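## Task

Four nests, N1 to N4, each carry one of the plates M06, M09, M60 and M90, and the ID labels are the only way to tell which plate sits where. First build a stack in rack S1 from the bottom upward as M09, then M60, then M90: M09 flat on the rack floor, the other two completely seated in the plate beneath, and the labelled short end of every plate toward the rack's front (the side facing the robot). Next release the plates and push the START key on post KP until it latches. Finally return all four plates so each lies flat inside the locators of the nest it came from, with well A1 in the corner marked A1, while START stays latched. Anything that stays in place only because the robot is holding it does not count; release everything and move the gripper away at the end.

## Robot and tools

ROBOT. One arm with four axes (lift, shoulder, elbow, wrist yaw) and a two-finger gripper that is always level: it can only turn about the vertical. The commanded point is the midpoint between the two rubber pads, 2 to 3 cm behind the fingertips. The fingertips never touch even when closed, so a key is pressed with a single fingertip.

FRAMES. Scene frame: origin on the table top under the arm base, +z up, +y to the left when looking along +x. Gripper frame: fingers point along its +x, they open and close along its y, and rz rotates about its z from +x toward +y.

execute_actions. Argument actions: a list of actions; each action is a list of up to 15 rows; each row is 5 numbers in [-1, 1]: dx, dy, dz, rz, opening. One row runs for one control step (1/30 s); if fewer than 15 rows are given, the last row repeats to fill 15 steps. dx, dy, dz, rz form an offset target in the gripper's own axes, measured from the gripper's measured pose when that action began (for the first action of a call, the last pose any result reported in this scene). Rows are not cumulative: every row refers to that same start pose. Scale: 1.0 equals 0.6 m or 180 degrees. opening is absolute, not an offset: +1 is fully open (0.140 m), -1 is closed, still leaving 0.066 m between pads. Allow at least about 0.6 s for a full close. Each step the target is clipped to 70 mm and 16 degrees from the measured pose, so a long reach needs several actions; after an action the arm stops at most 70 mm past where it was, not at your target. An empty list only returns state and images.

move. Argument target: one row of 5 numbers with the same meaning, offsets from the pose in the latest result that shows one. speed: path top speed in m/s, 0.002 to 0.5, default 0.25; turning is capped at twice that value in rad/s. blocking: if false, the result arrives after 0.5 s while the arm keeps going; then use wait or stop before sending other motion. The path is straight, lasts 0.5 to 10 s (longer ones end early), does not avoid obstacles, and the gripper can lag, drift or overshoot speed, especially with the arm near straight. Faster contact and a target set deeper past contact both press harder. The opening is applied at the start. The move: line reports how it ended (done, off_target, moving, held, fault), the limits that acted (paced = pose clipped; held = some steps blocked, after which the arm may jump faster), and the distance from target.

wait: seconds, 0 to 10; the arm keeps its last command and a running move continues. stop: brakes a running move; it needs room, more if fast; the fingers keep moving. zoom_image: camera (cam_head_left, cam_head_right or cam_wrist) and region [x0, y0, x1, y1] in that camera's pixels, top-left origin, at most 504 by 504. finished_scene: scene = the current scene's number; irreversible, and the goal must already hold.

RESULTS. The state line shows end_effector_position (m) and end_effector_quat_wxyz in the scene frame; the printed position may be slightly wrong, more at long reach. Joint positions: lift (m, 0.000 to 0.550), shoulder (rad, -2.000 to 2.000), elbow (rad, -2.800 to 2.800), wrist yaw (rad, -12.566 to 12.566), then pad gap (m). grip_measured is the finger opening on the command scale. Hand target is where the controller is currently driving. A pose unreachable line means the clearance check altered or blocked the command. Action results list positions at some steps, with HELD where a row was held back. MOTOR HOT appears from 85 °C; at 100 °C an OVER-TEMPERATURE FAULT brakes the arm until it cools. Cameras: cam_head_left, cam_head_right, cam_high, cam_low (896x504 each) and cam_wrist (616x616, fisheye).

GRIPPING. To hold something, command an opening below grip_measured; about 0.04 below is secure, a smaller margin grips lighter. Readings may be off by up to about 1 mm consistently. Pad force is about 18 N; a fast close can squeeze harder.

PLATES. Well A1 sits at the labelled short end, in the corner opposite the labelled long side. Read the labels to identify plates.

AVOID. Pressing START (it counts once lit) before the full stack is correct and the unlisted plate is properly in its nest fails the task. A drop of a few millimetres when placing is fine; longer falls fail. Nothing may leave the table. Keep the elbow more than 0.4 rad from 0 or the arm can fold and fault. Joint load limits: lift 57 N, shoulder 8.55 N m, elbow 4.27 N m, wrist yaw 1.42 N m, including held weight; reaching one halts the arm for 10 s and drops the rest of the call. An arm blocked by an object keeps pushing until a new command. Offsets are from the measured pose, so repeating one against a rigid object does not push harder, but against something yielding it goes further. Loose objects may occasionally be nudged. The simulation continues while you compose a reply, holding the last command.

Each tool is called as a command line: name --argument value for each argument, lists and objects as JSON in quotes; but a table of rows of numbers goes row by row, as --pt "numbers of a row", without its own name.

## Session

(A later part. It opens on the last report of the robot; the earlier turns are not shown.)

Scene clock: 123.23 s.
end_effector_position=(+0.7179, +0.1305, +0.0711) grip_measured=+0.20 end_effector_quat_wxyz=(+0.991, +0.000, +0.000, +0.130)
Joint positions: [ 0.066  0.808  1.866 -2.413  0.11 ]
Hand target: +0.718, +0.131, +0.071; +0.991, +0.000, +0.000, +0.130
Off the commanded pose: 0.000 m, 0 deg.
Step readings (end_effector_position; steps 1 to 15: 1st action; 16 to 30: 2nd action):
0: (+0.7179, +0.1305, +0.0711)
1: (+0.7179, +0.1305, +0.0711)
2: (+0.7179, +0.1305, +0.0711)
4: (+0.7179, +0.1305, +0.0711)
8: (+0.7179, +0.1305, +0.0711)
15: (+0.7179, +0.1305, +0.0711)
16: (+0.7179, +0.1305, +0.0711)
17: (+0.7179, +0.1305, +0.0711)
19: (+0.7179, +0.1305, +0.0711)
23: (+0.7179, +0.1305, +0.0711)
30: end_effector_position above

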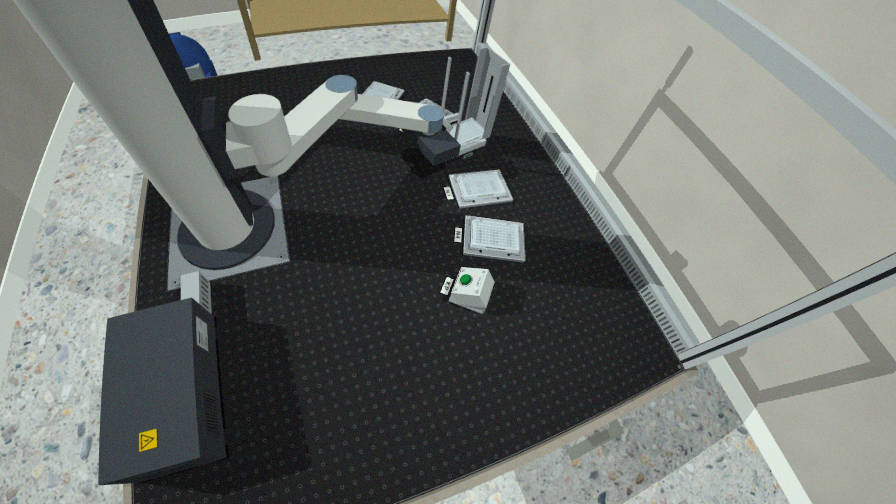

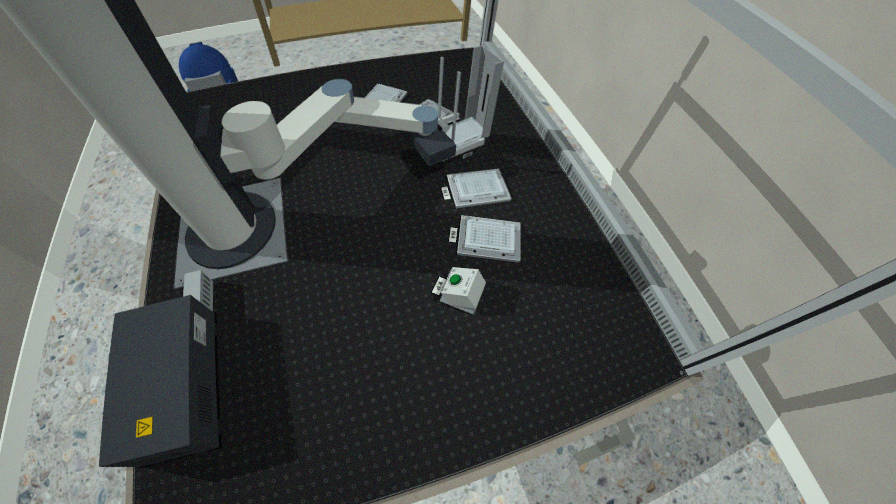

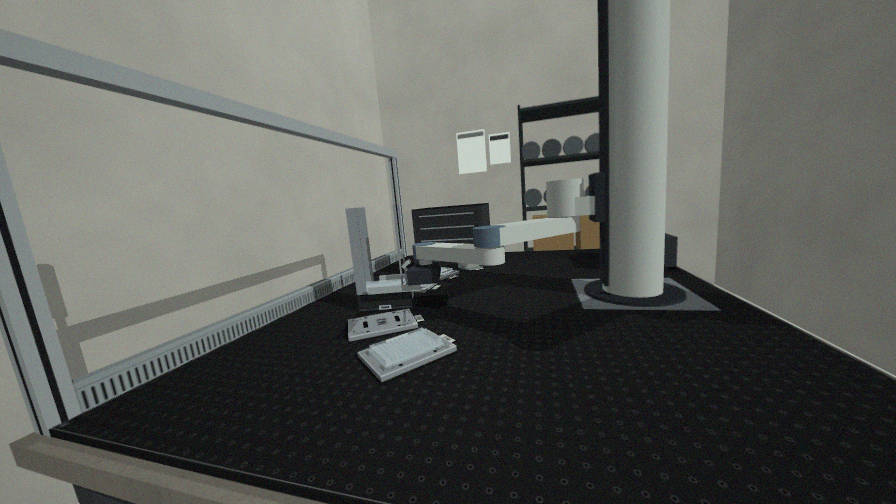

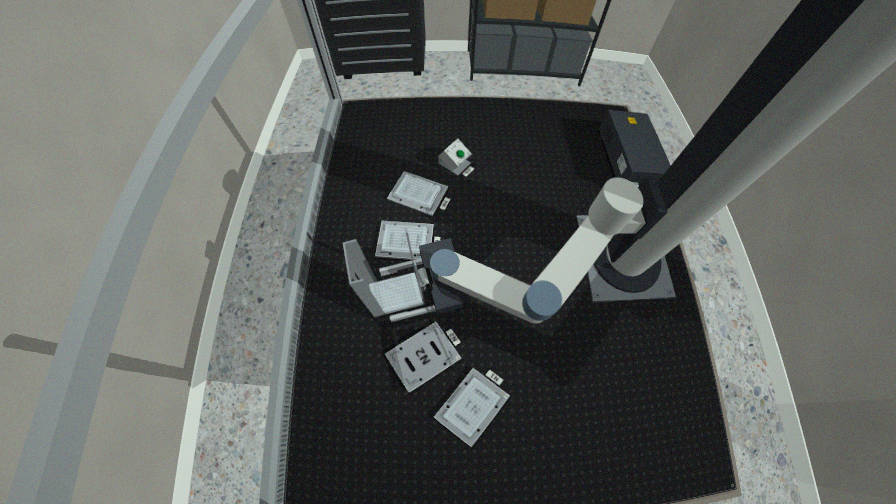

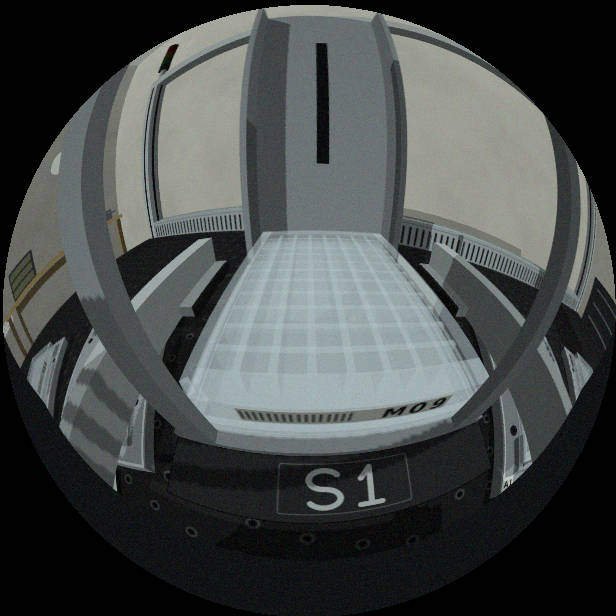

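execute_actions --actions '[[[-0.0045,0,-0.0003,0,0.0]],[[0,0,0,0,-0.3]]]'

Scene clock: 137.90 s.
end_effector_position=(+0.7079, -0.0553, +0.0306) grip_measured=-0.30 end_effector_quat_wxyz=(+0.999, +0.000, +0.000, -0.041)
Joint positions: [ 0.026  0.532  1.725 -2.339  0.092]
Hand target: +0.708, -0.055, +0.031; +0.999, +0.000, +0.000, -0.041
Off the commanded pose: 0.000 m, 0 deg.
Step readings (end_effector_position; steps 1 to 15: 1st action; 16 to 30: 2nd action):
0: (+0.7106, -0.0554, +0.0308)
1: (+0.7106, -0.0554, +0.0308)
2: (+0.7091, -0.0553, +0.0307)
4: (+0.7079, -0.0553, +0.0306)
8: (+0.7079, -0.0553, +0.0306)
15: (+0.7079, -0.0553, +0.0306)
16: (+0.7079, -0.0553, +0.0306)
17: (+0.7079, -0.0553, +0.0306)
19: (+0.7079, -0.0553, +0.0306)
23: (+0.7079, -0.0553, +0.0306)
30: end_effector_position above

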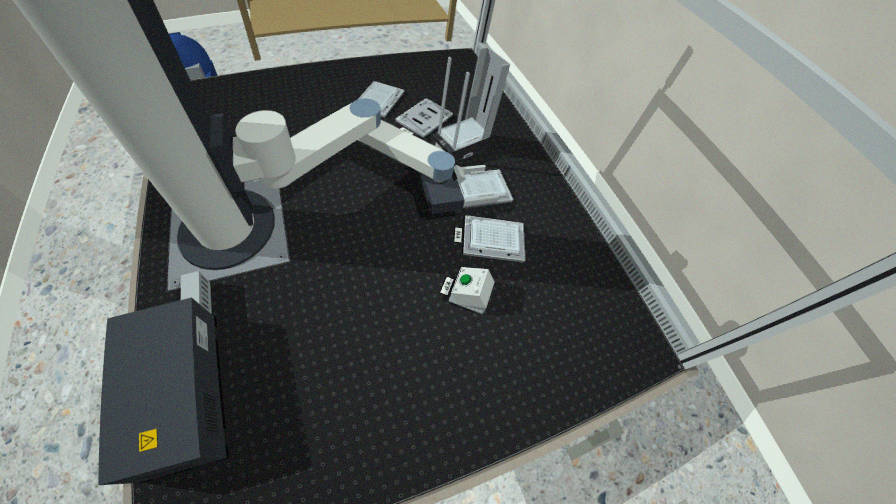

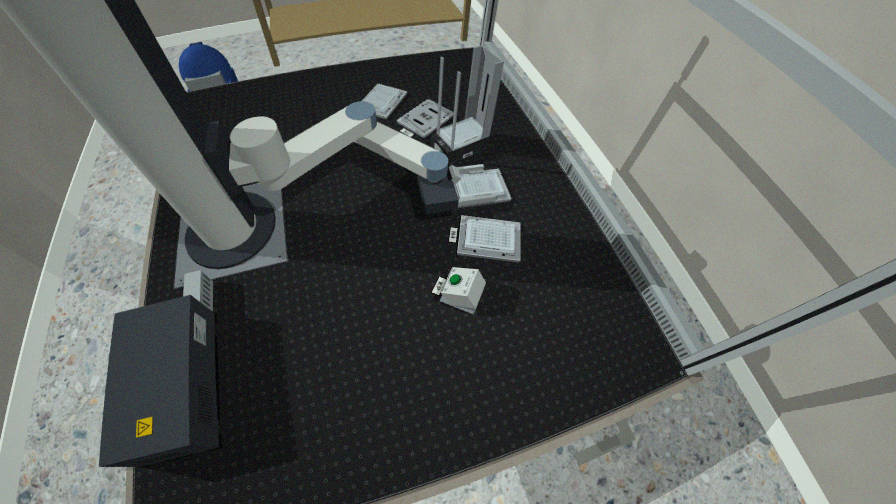

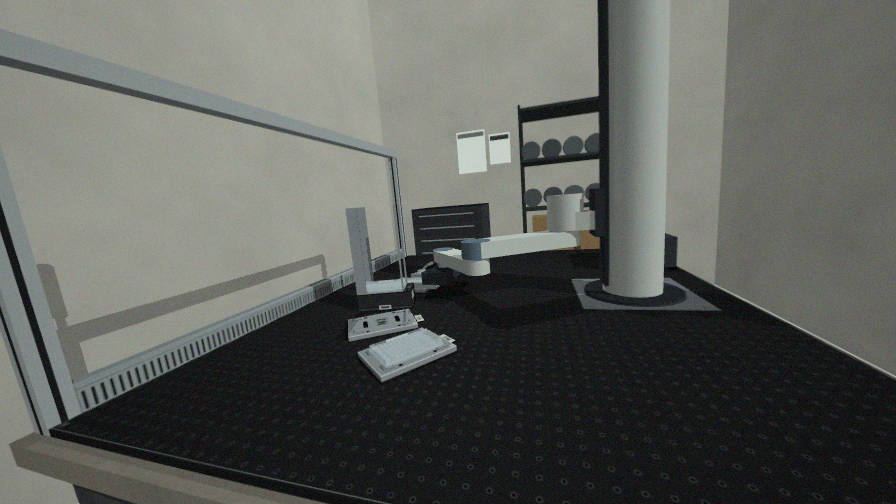

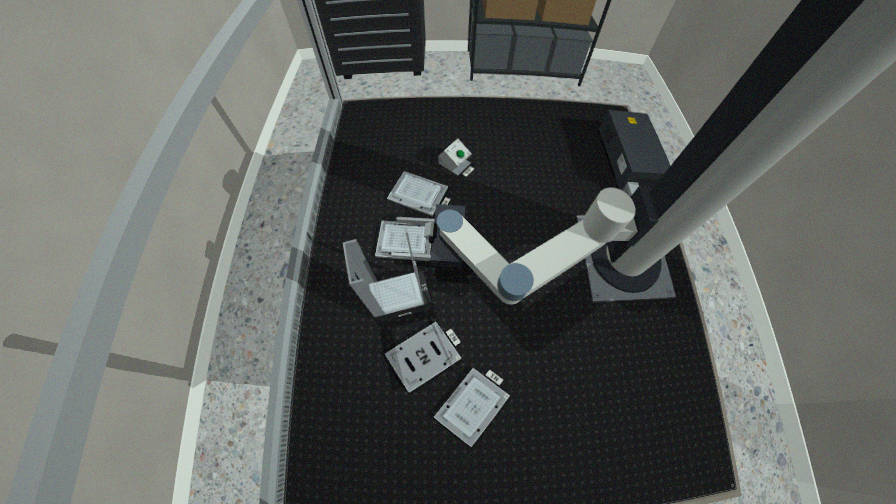

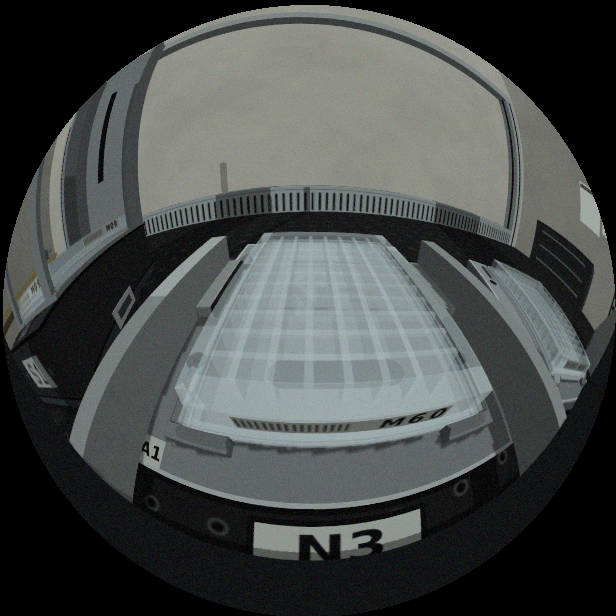

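execute_actions --actions '[[[0,0,0,0,-0.36],[0,0,0,0,-0.36],[0,0,0,0,-0.38],[0,0,0,0,-0.40],[0,0,0,0,-0.40],[0,0,0,0,-0.42],[0,0,0,0,-0.43],[0,0,0,0,-0.44],[0,0,0,0,-0.45],[0,0,0,0,-0.455],[0,0,0,0,-0.46],[0,0,0,0,-0.465],[0,0,0,0,-0.47],[0,0,0,0,-0.475],[0,0,0,0,-0.48]],[[0,0,0,0,-0.485],[0,0,0,0,-0.49],[0,0,0,0,-0.495],[0,0,0,0,-0.50],[0,0,0,0,-0.505],[0,0,0,0,-0.51],[0,0,0,0,-0.515],[0,0,0,0,-0.52],[0,0,0,0,-0.525]]]'

Scene clock: 139.40 s.
end_effector_position=(+0.7079, -0.0553, +0.0306) grip_measured=-0.49 end_effector_quat_wxyz=(+0.999, +0.000, +0.000, -0.041)
Joint positions: [ 0.026  0.532  1.725 -2.339  0.085]
Hand target: +0.708, -0.055, +0.031; +0.999, +0.000, +0.000, -0.041
Off the commanded pose: 0.000 m, 0 deg.
Step readings (end_effector_position; steps 1 to 15: 1st action; 16 to 30: 2nd action):
0: (+0.7079, -0.0553, +0.0306)
1: (+0.7079, -0.0553, +0.0306)
2: (+0.7079, -0.0553, +0.0306)
4: (+0.7079, -0.0553, +0.0306)
8: (+0.7079, -0.0553, +0.0306)
15: (+0.7079, -0.0553, +0.0306)
16: (+0.7079, -0.0553, +0.0306)
17: (+0.7079, -0.0553, +0.0306)
19: (+0.7079, -0.0553, +0.0306)
23: (+0.7079, -0.0553, +0.0306)
30: end_effector_position above

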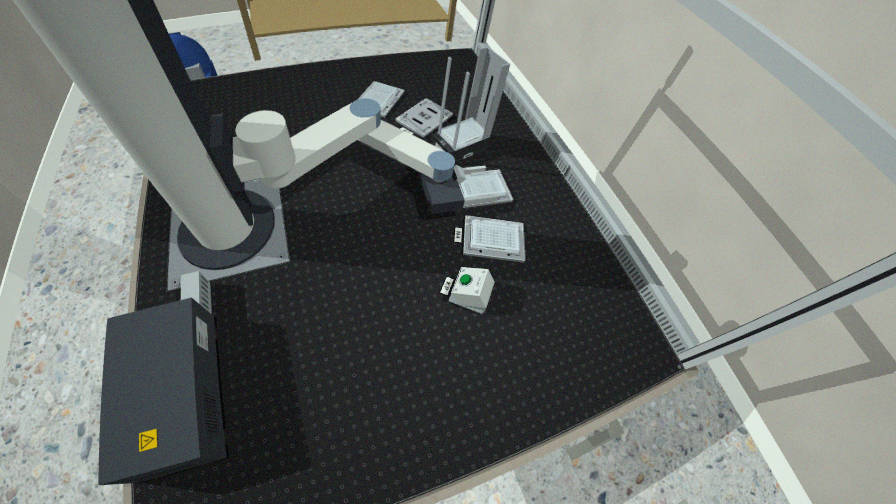

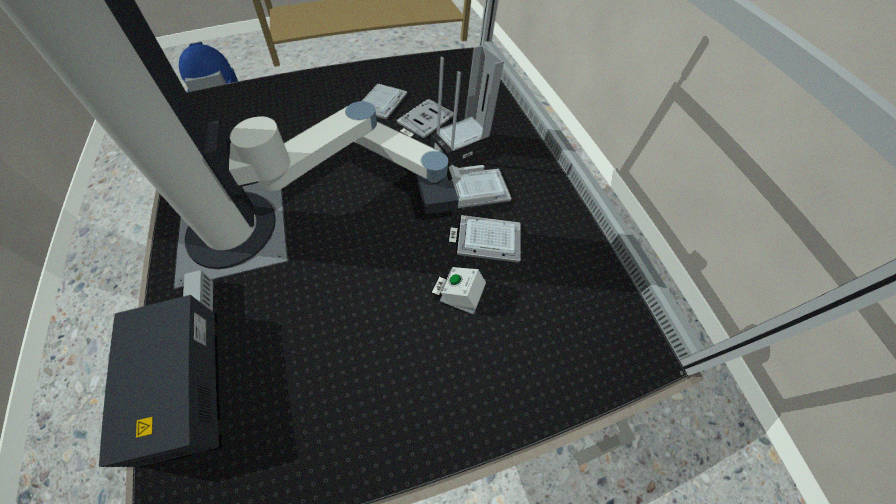

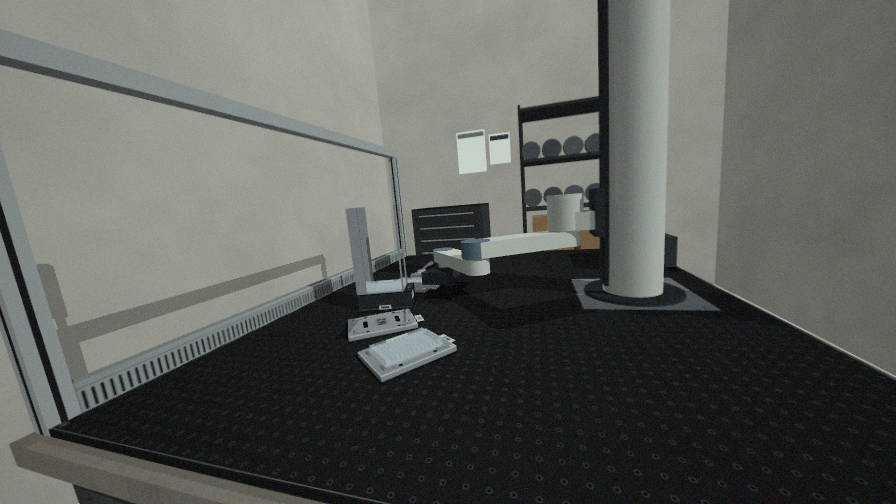

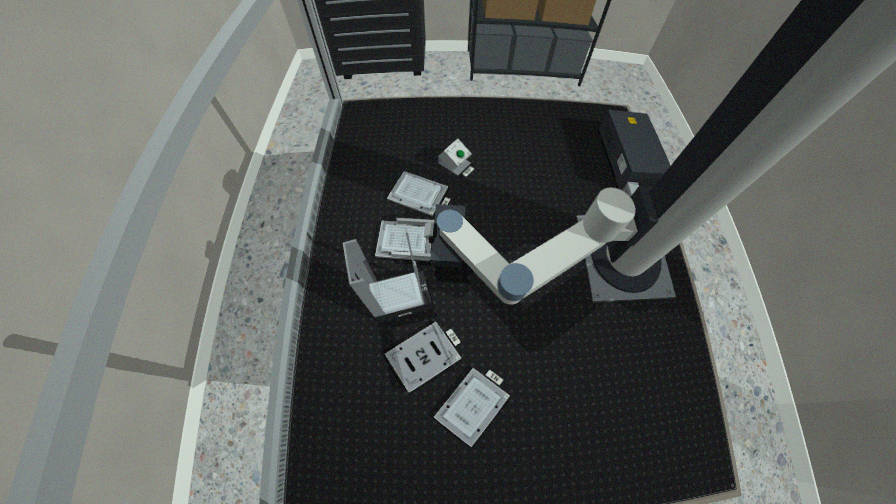

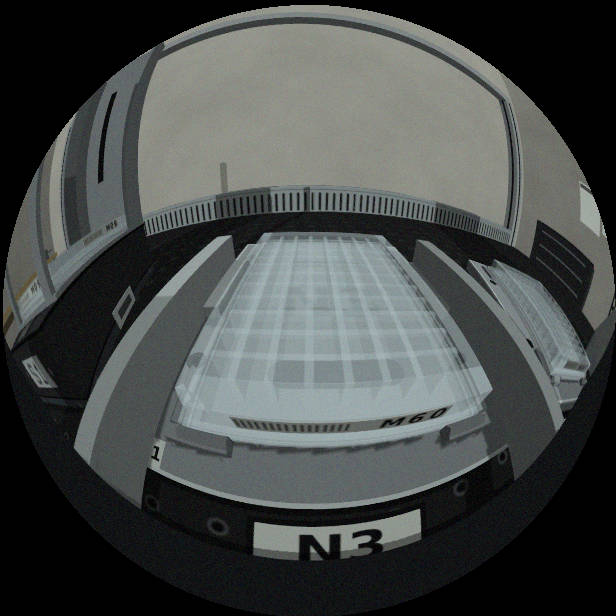

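move --target '[0, 0, 0.03, 0, -0.525]' --speed 0.03

zoom_image --camera "cam_wrist" --region '[120, 200, 540, 520]'

Scene clock: 140.50 s.
end_effector_position=(+0.7079, -0.0553, +0.0487) grip_measured=-0.49 end_effector_quat_wxyz=(+0.999, +0.000, +0.000, -0.041)
Joint positions: [ 0.044  0.532  1.725 -2.339  0.085]
Hand target: +0.708, -0.055, +0.049; +0.999, +0.000, +0.000, -0.041
Off the commanded pose: 0.000 m, 0 deg.
move: done

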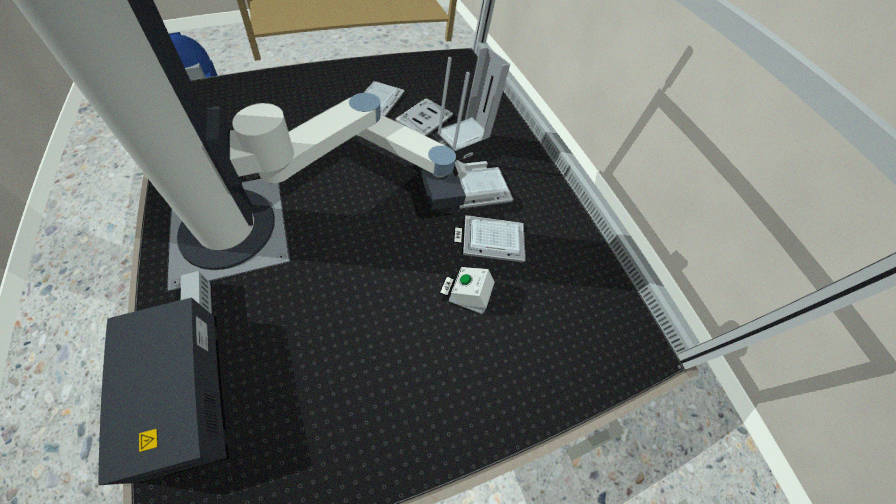

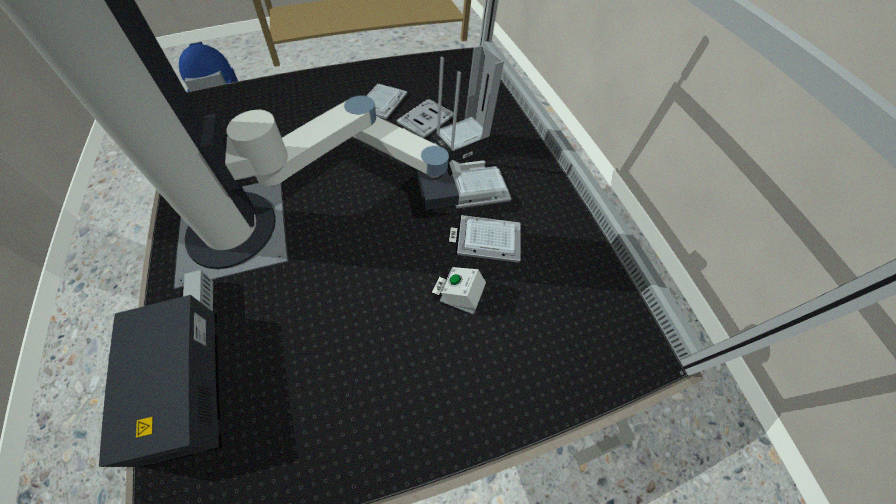

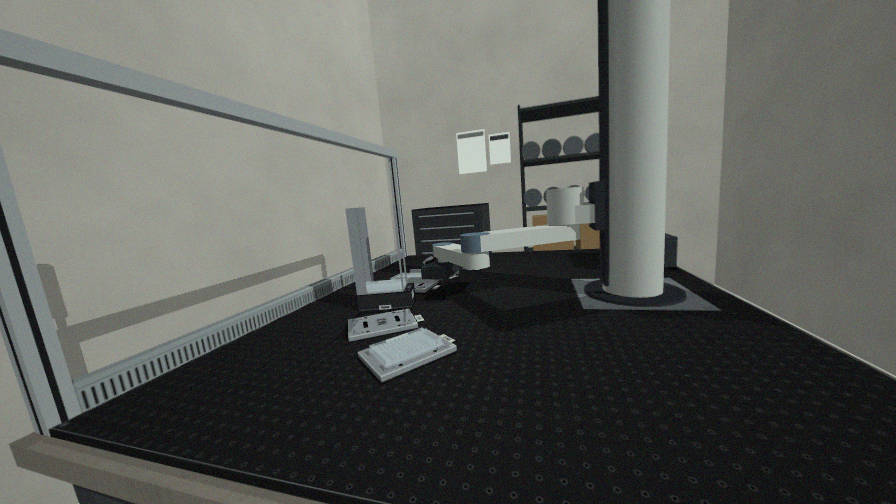

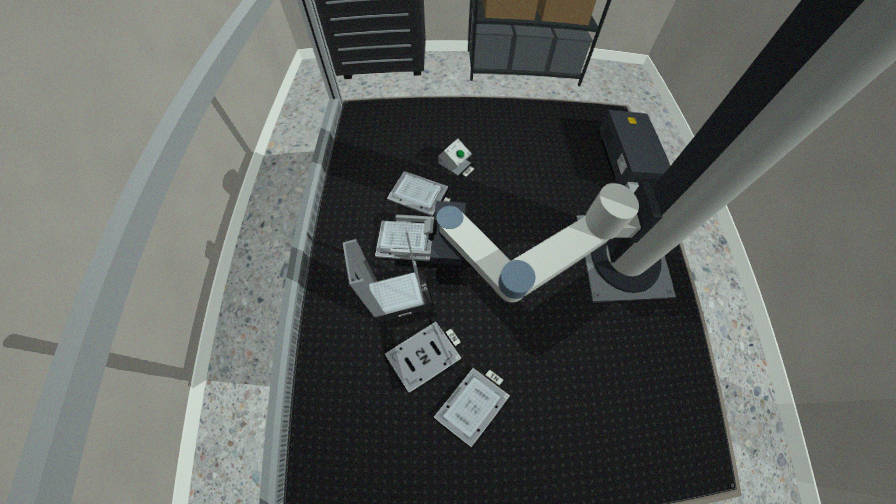

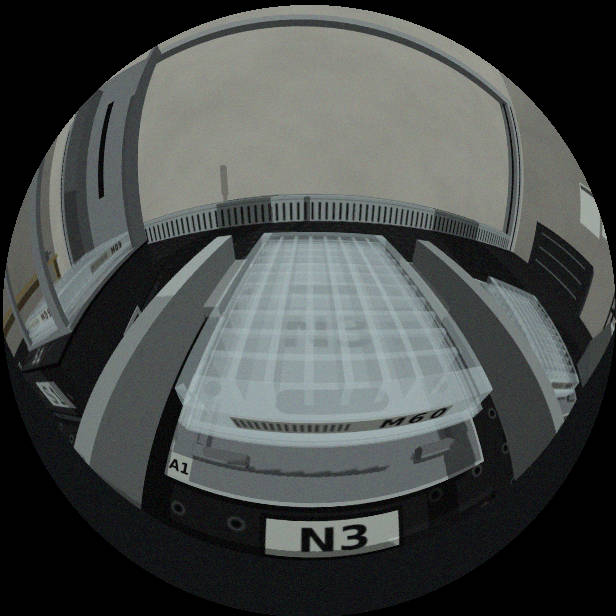

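Region (120, 200, 540, 520) of cam_wrist's 616x616 image, scaled by 1.200, with more detail than that image has; it fills the top 384 rows of this view, and the rest is white.

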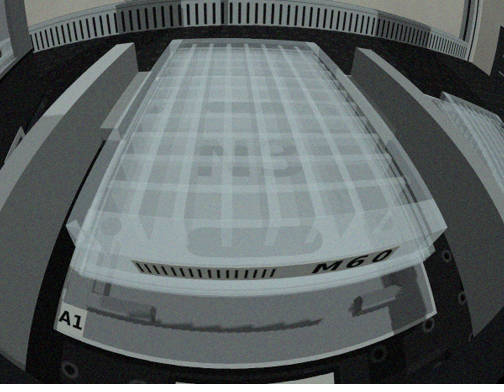

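move --target '[0, 0, 0.51, 0, -0.525]' --speed 0.25

Scene clock: 142.60 s.
end_effector_position=(+0.7080, -0.0552, +0.3547) grip_measured=-0.49 end_effector_quat_wxyz=(+0.999, +0.000, +0.000, -0.041)
Joint positions: [ 0.35   0.532  1.725 -2.339  0.085]
Hand target: +0.708, -0.055, +0.355; +0.999, +0.000, +0.000, -0.041
Off the commanded pose: 0.000 m, 0 deg.
move: done

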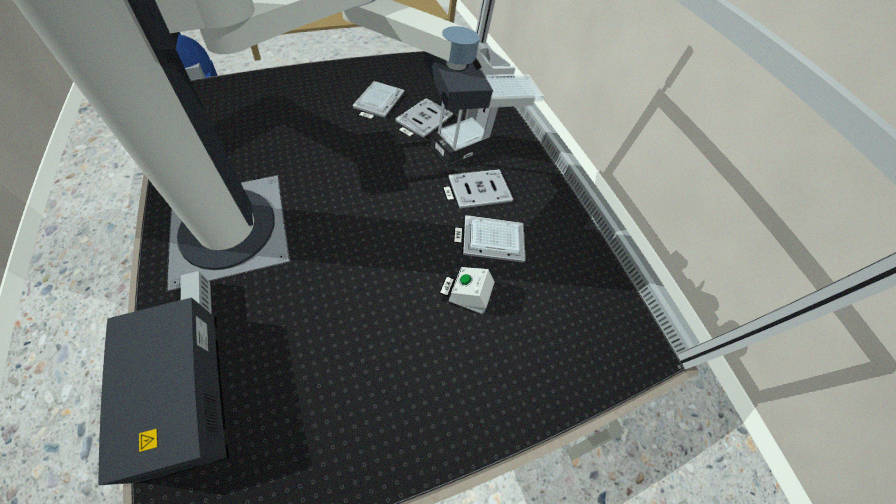

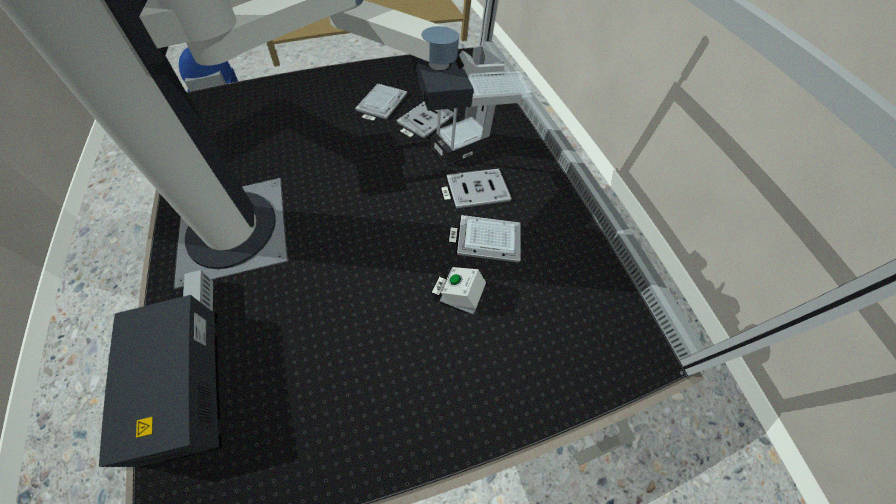

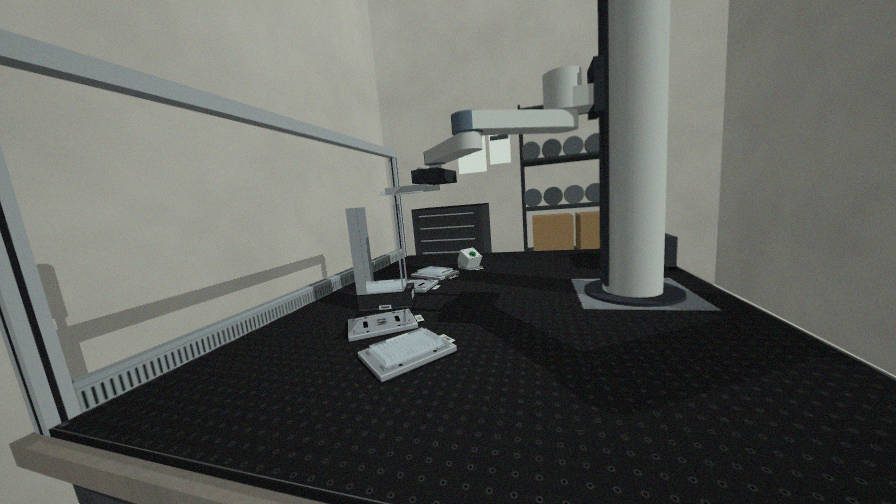

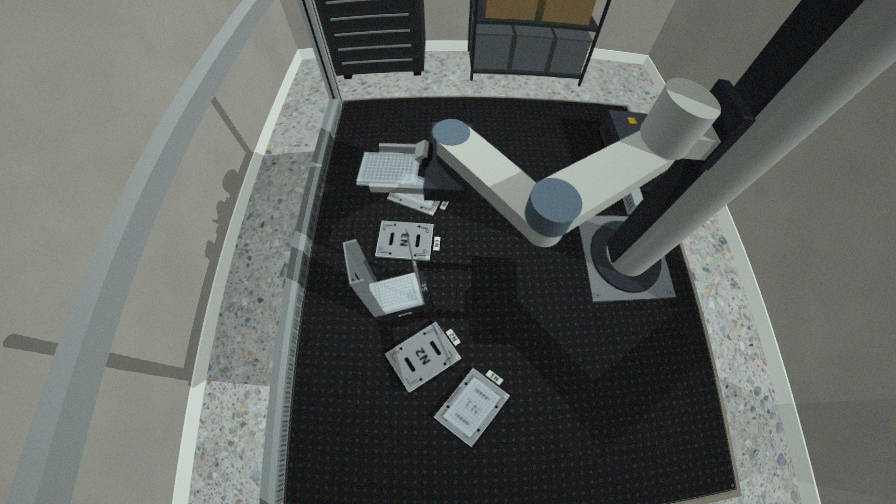

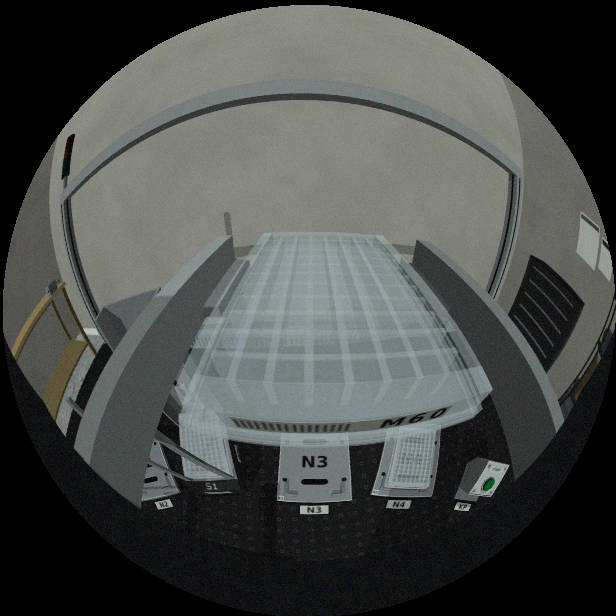

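move --target '[-0.0091, 0.3098, 0, 0.1094, -0.525]' --speed 0.15

Scene clock: 144.50 s.
end_effector_position=(+0.7177, +0.1307, +0.3547) grip_measured=-0.49 end_effector_quat_wxyz=(+0.991, +0.000, +0.000, +0.131)
Joint positions: [ 0.35   0.809  1.865 -2.412  0.085]
Hand target: +0.718, +0.130, +0.355; +0.991, +0.000, +0.000, +0.130
Off the commanded pose: 0.000 m, 0 deg.
move: done

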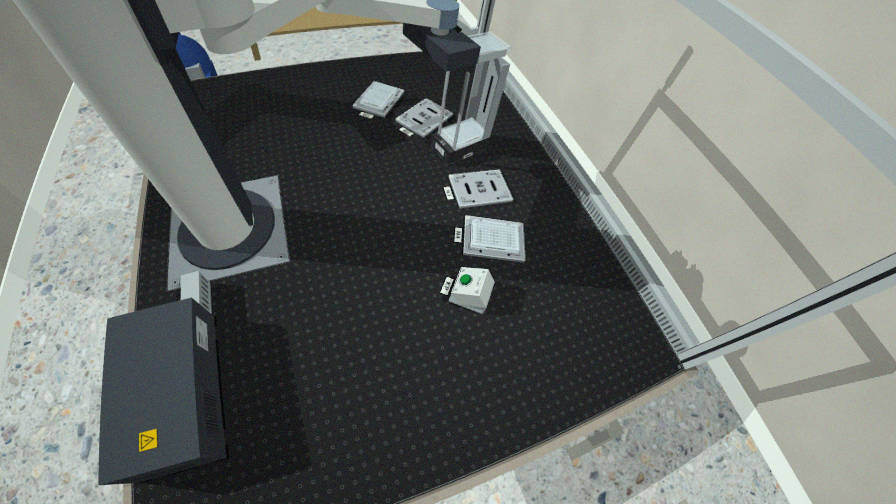

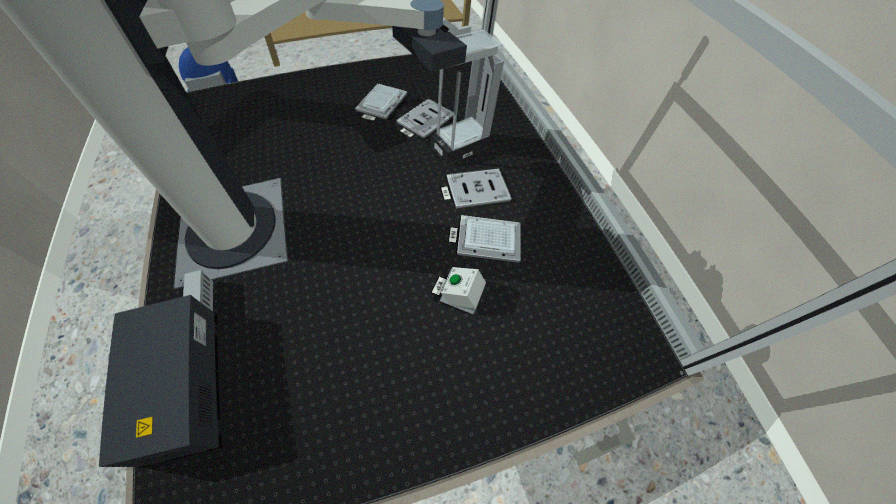

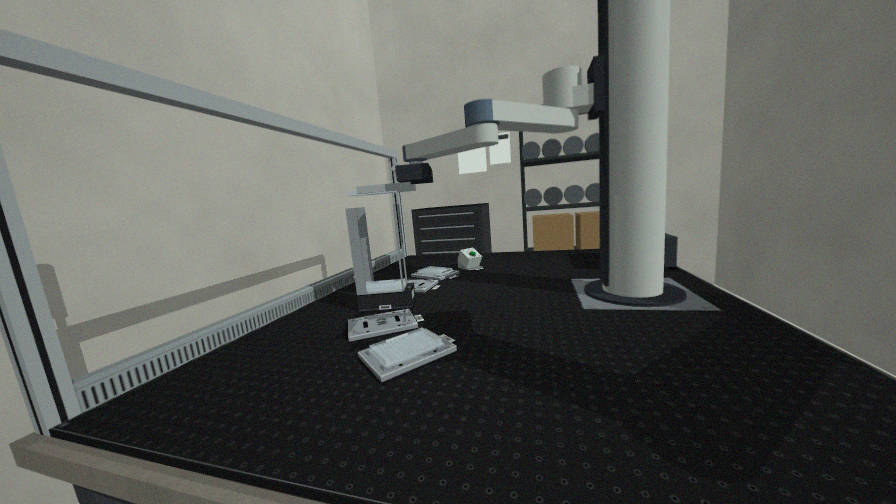

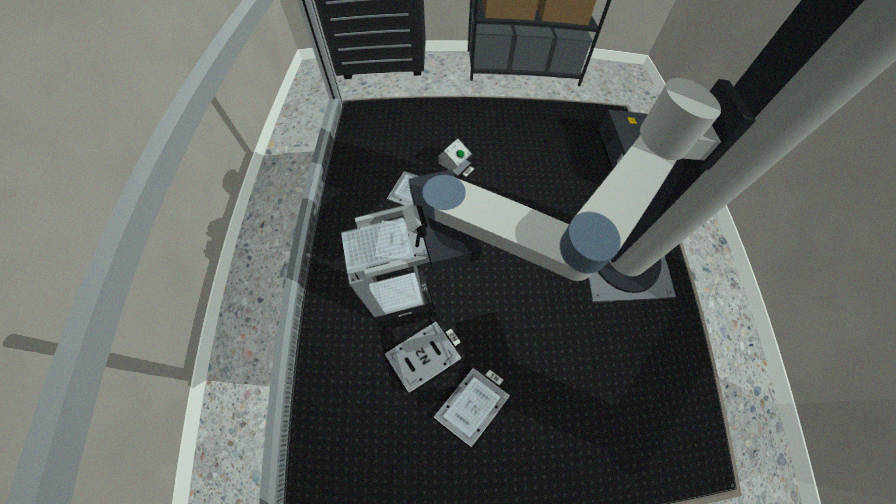

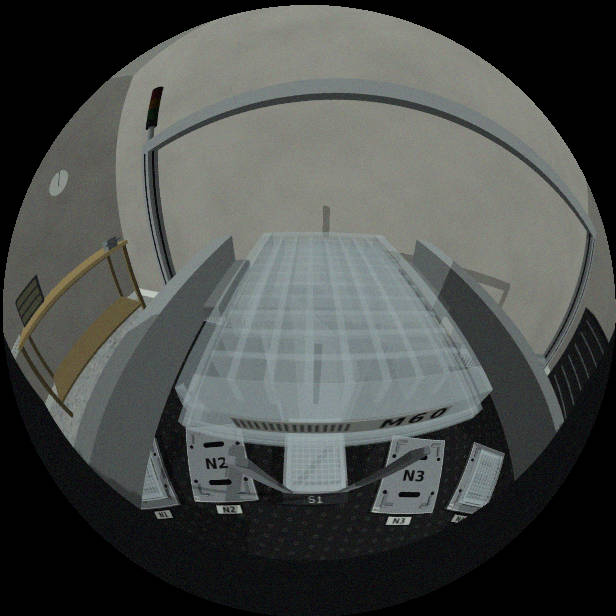

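move --target '[0, -0.0003, -0.045, 0, -0.525]' --speed 0.04

Scene clock: 145.60 s.
end_effector_position=(+0.7178, +0.1306, +0.3276) grip_measured=-0.49 end_effector_quat_wxyz=(+0.991, +0.000, +0.000, +0.131)
Joint positions: [ 0.323  0.809  1.865 -2.412  0.085]
Hand target: +0.718, +0.131, +0.328; +0.991, +0.000, +0.000, +0.131
Off the commanded pose: 0.000 m, 0 deg.
move: done

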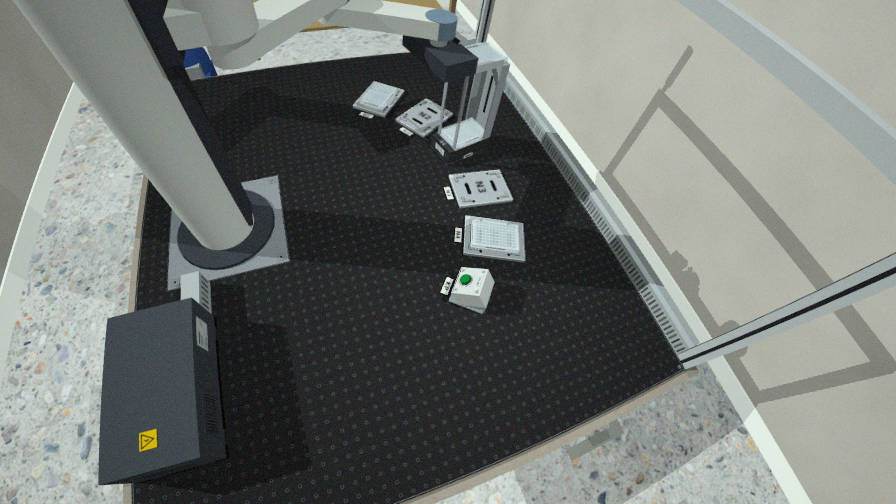

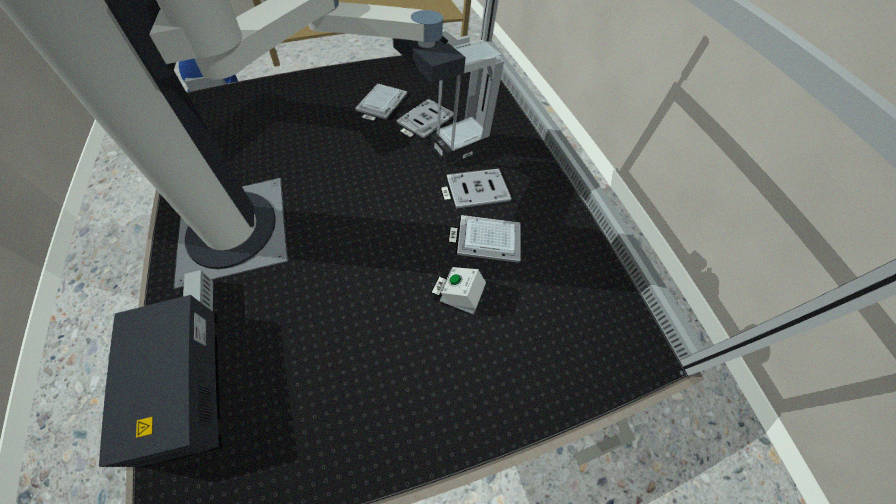

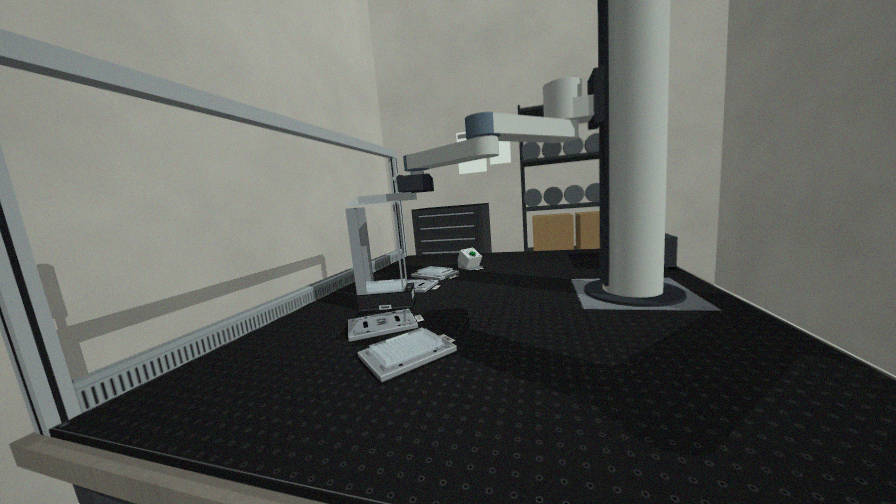

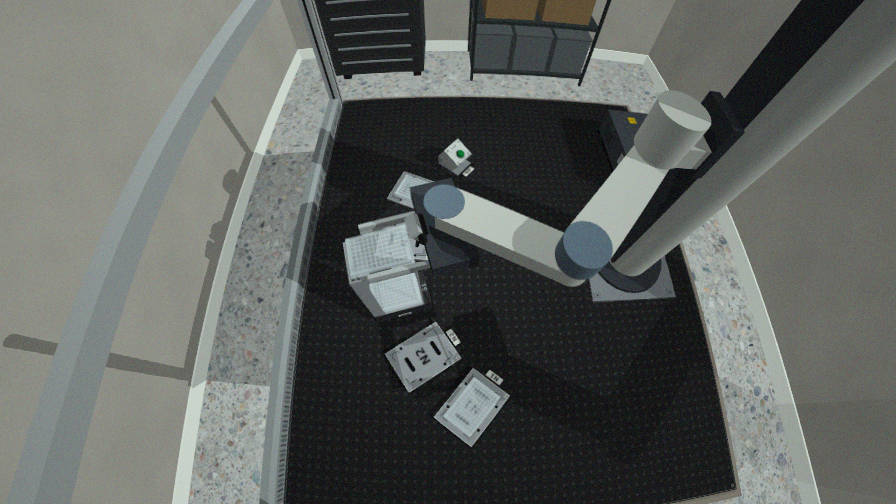

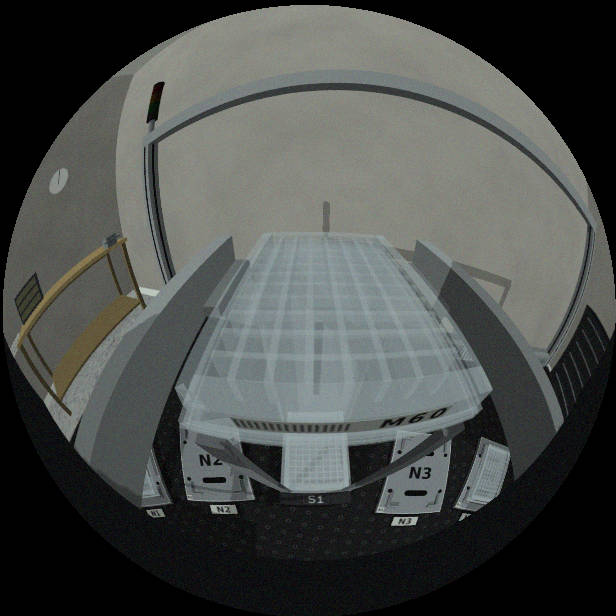

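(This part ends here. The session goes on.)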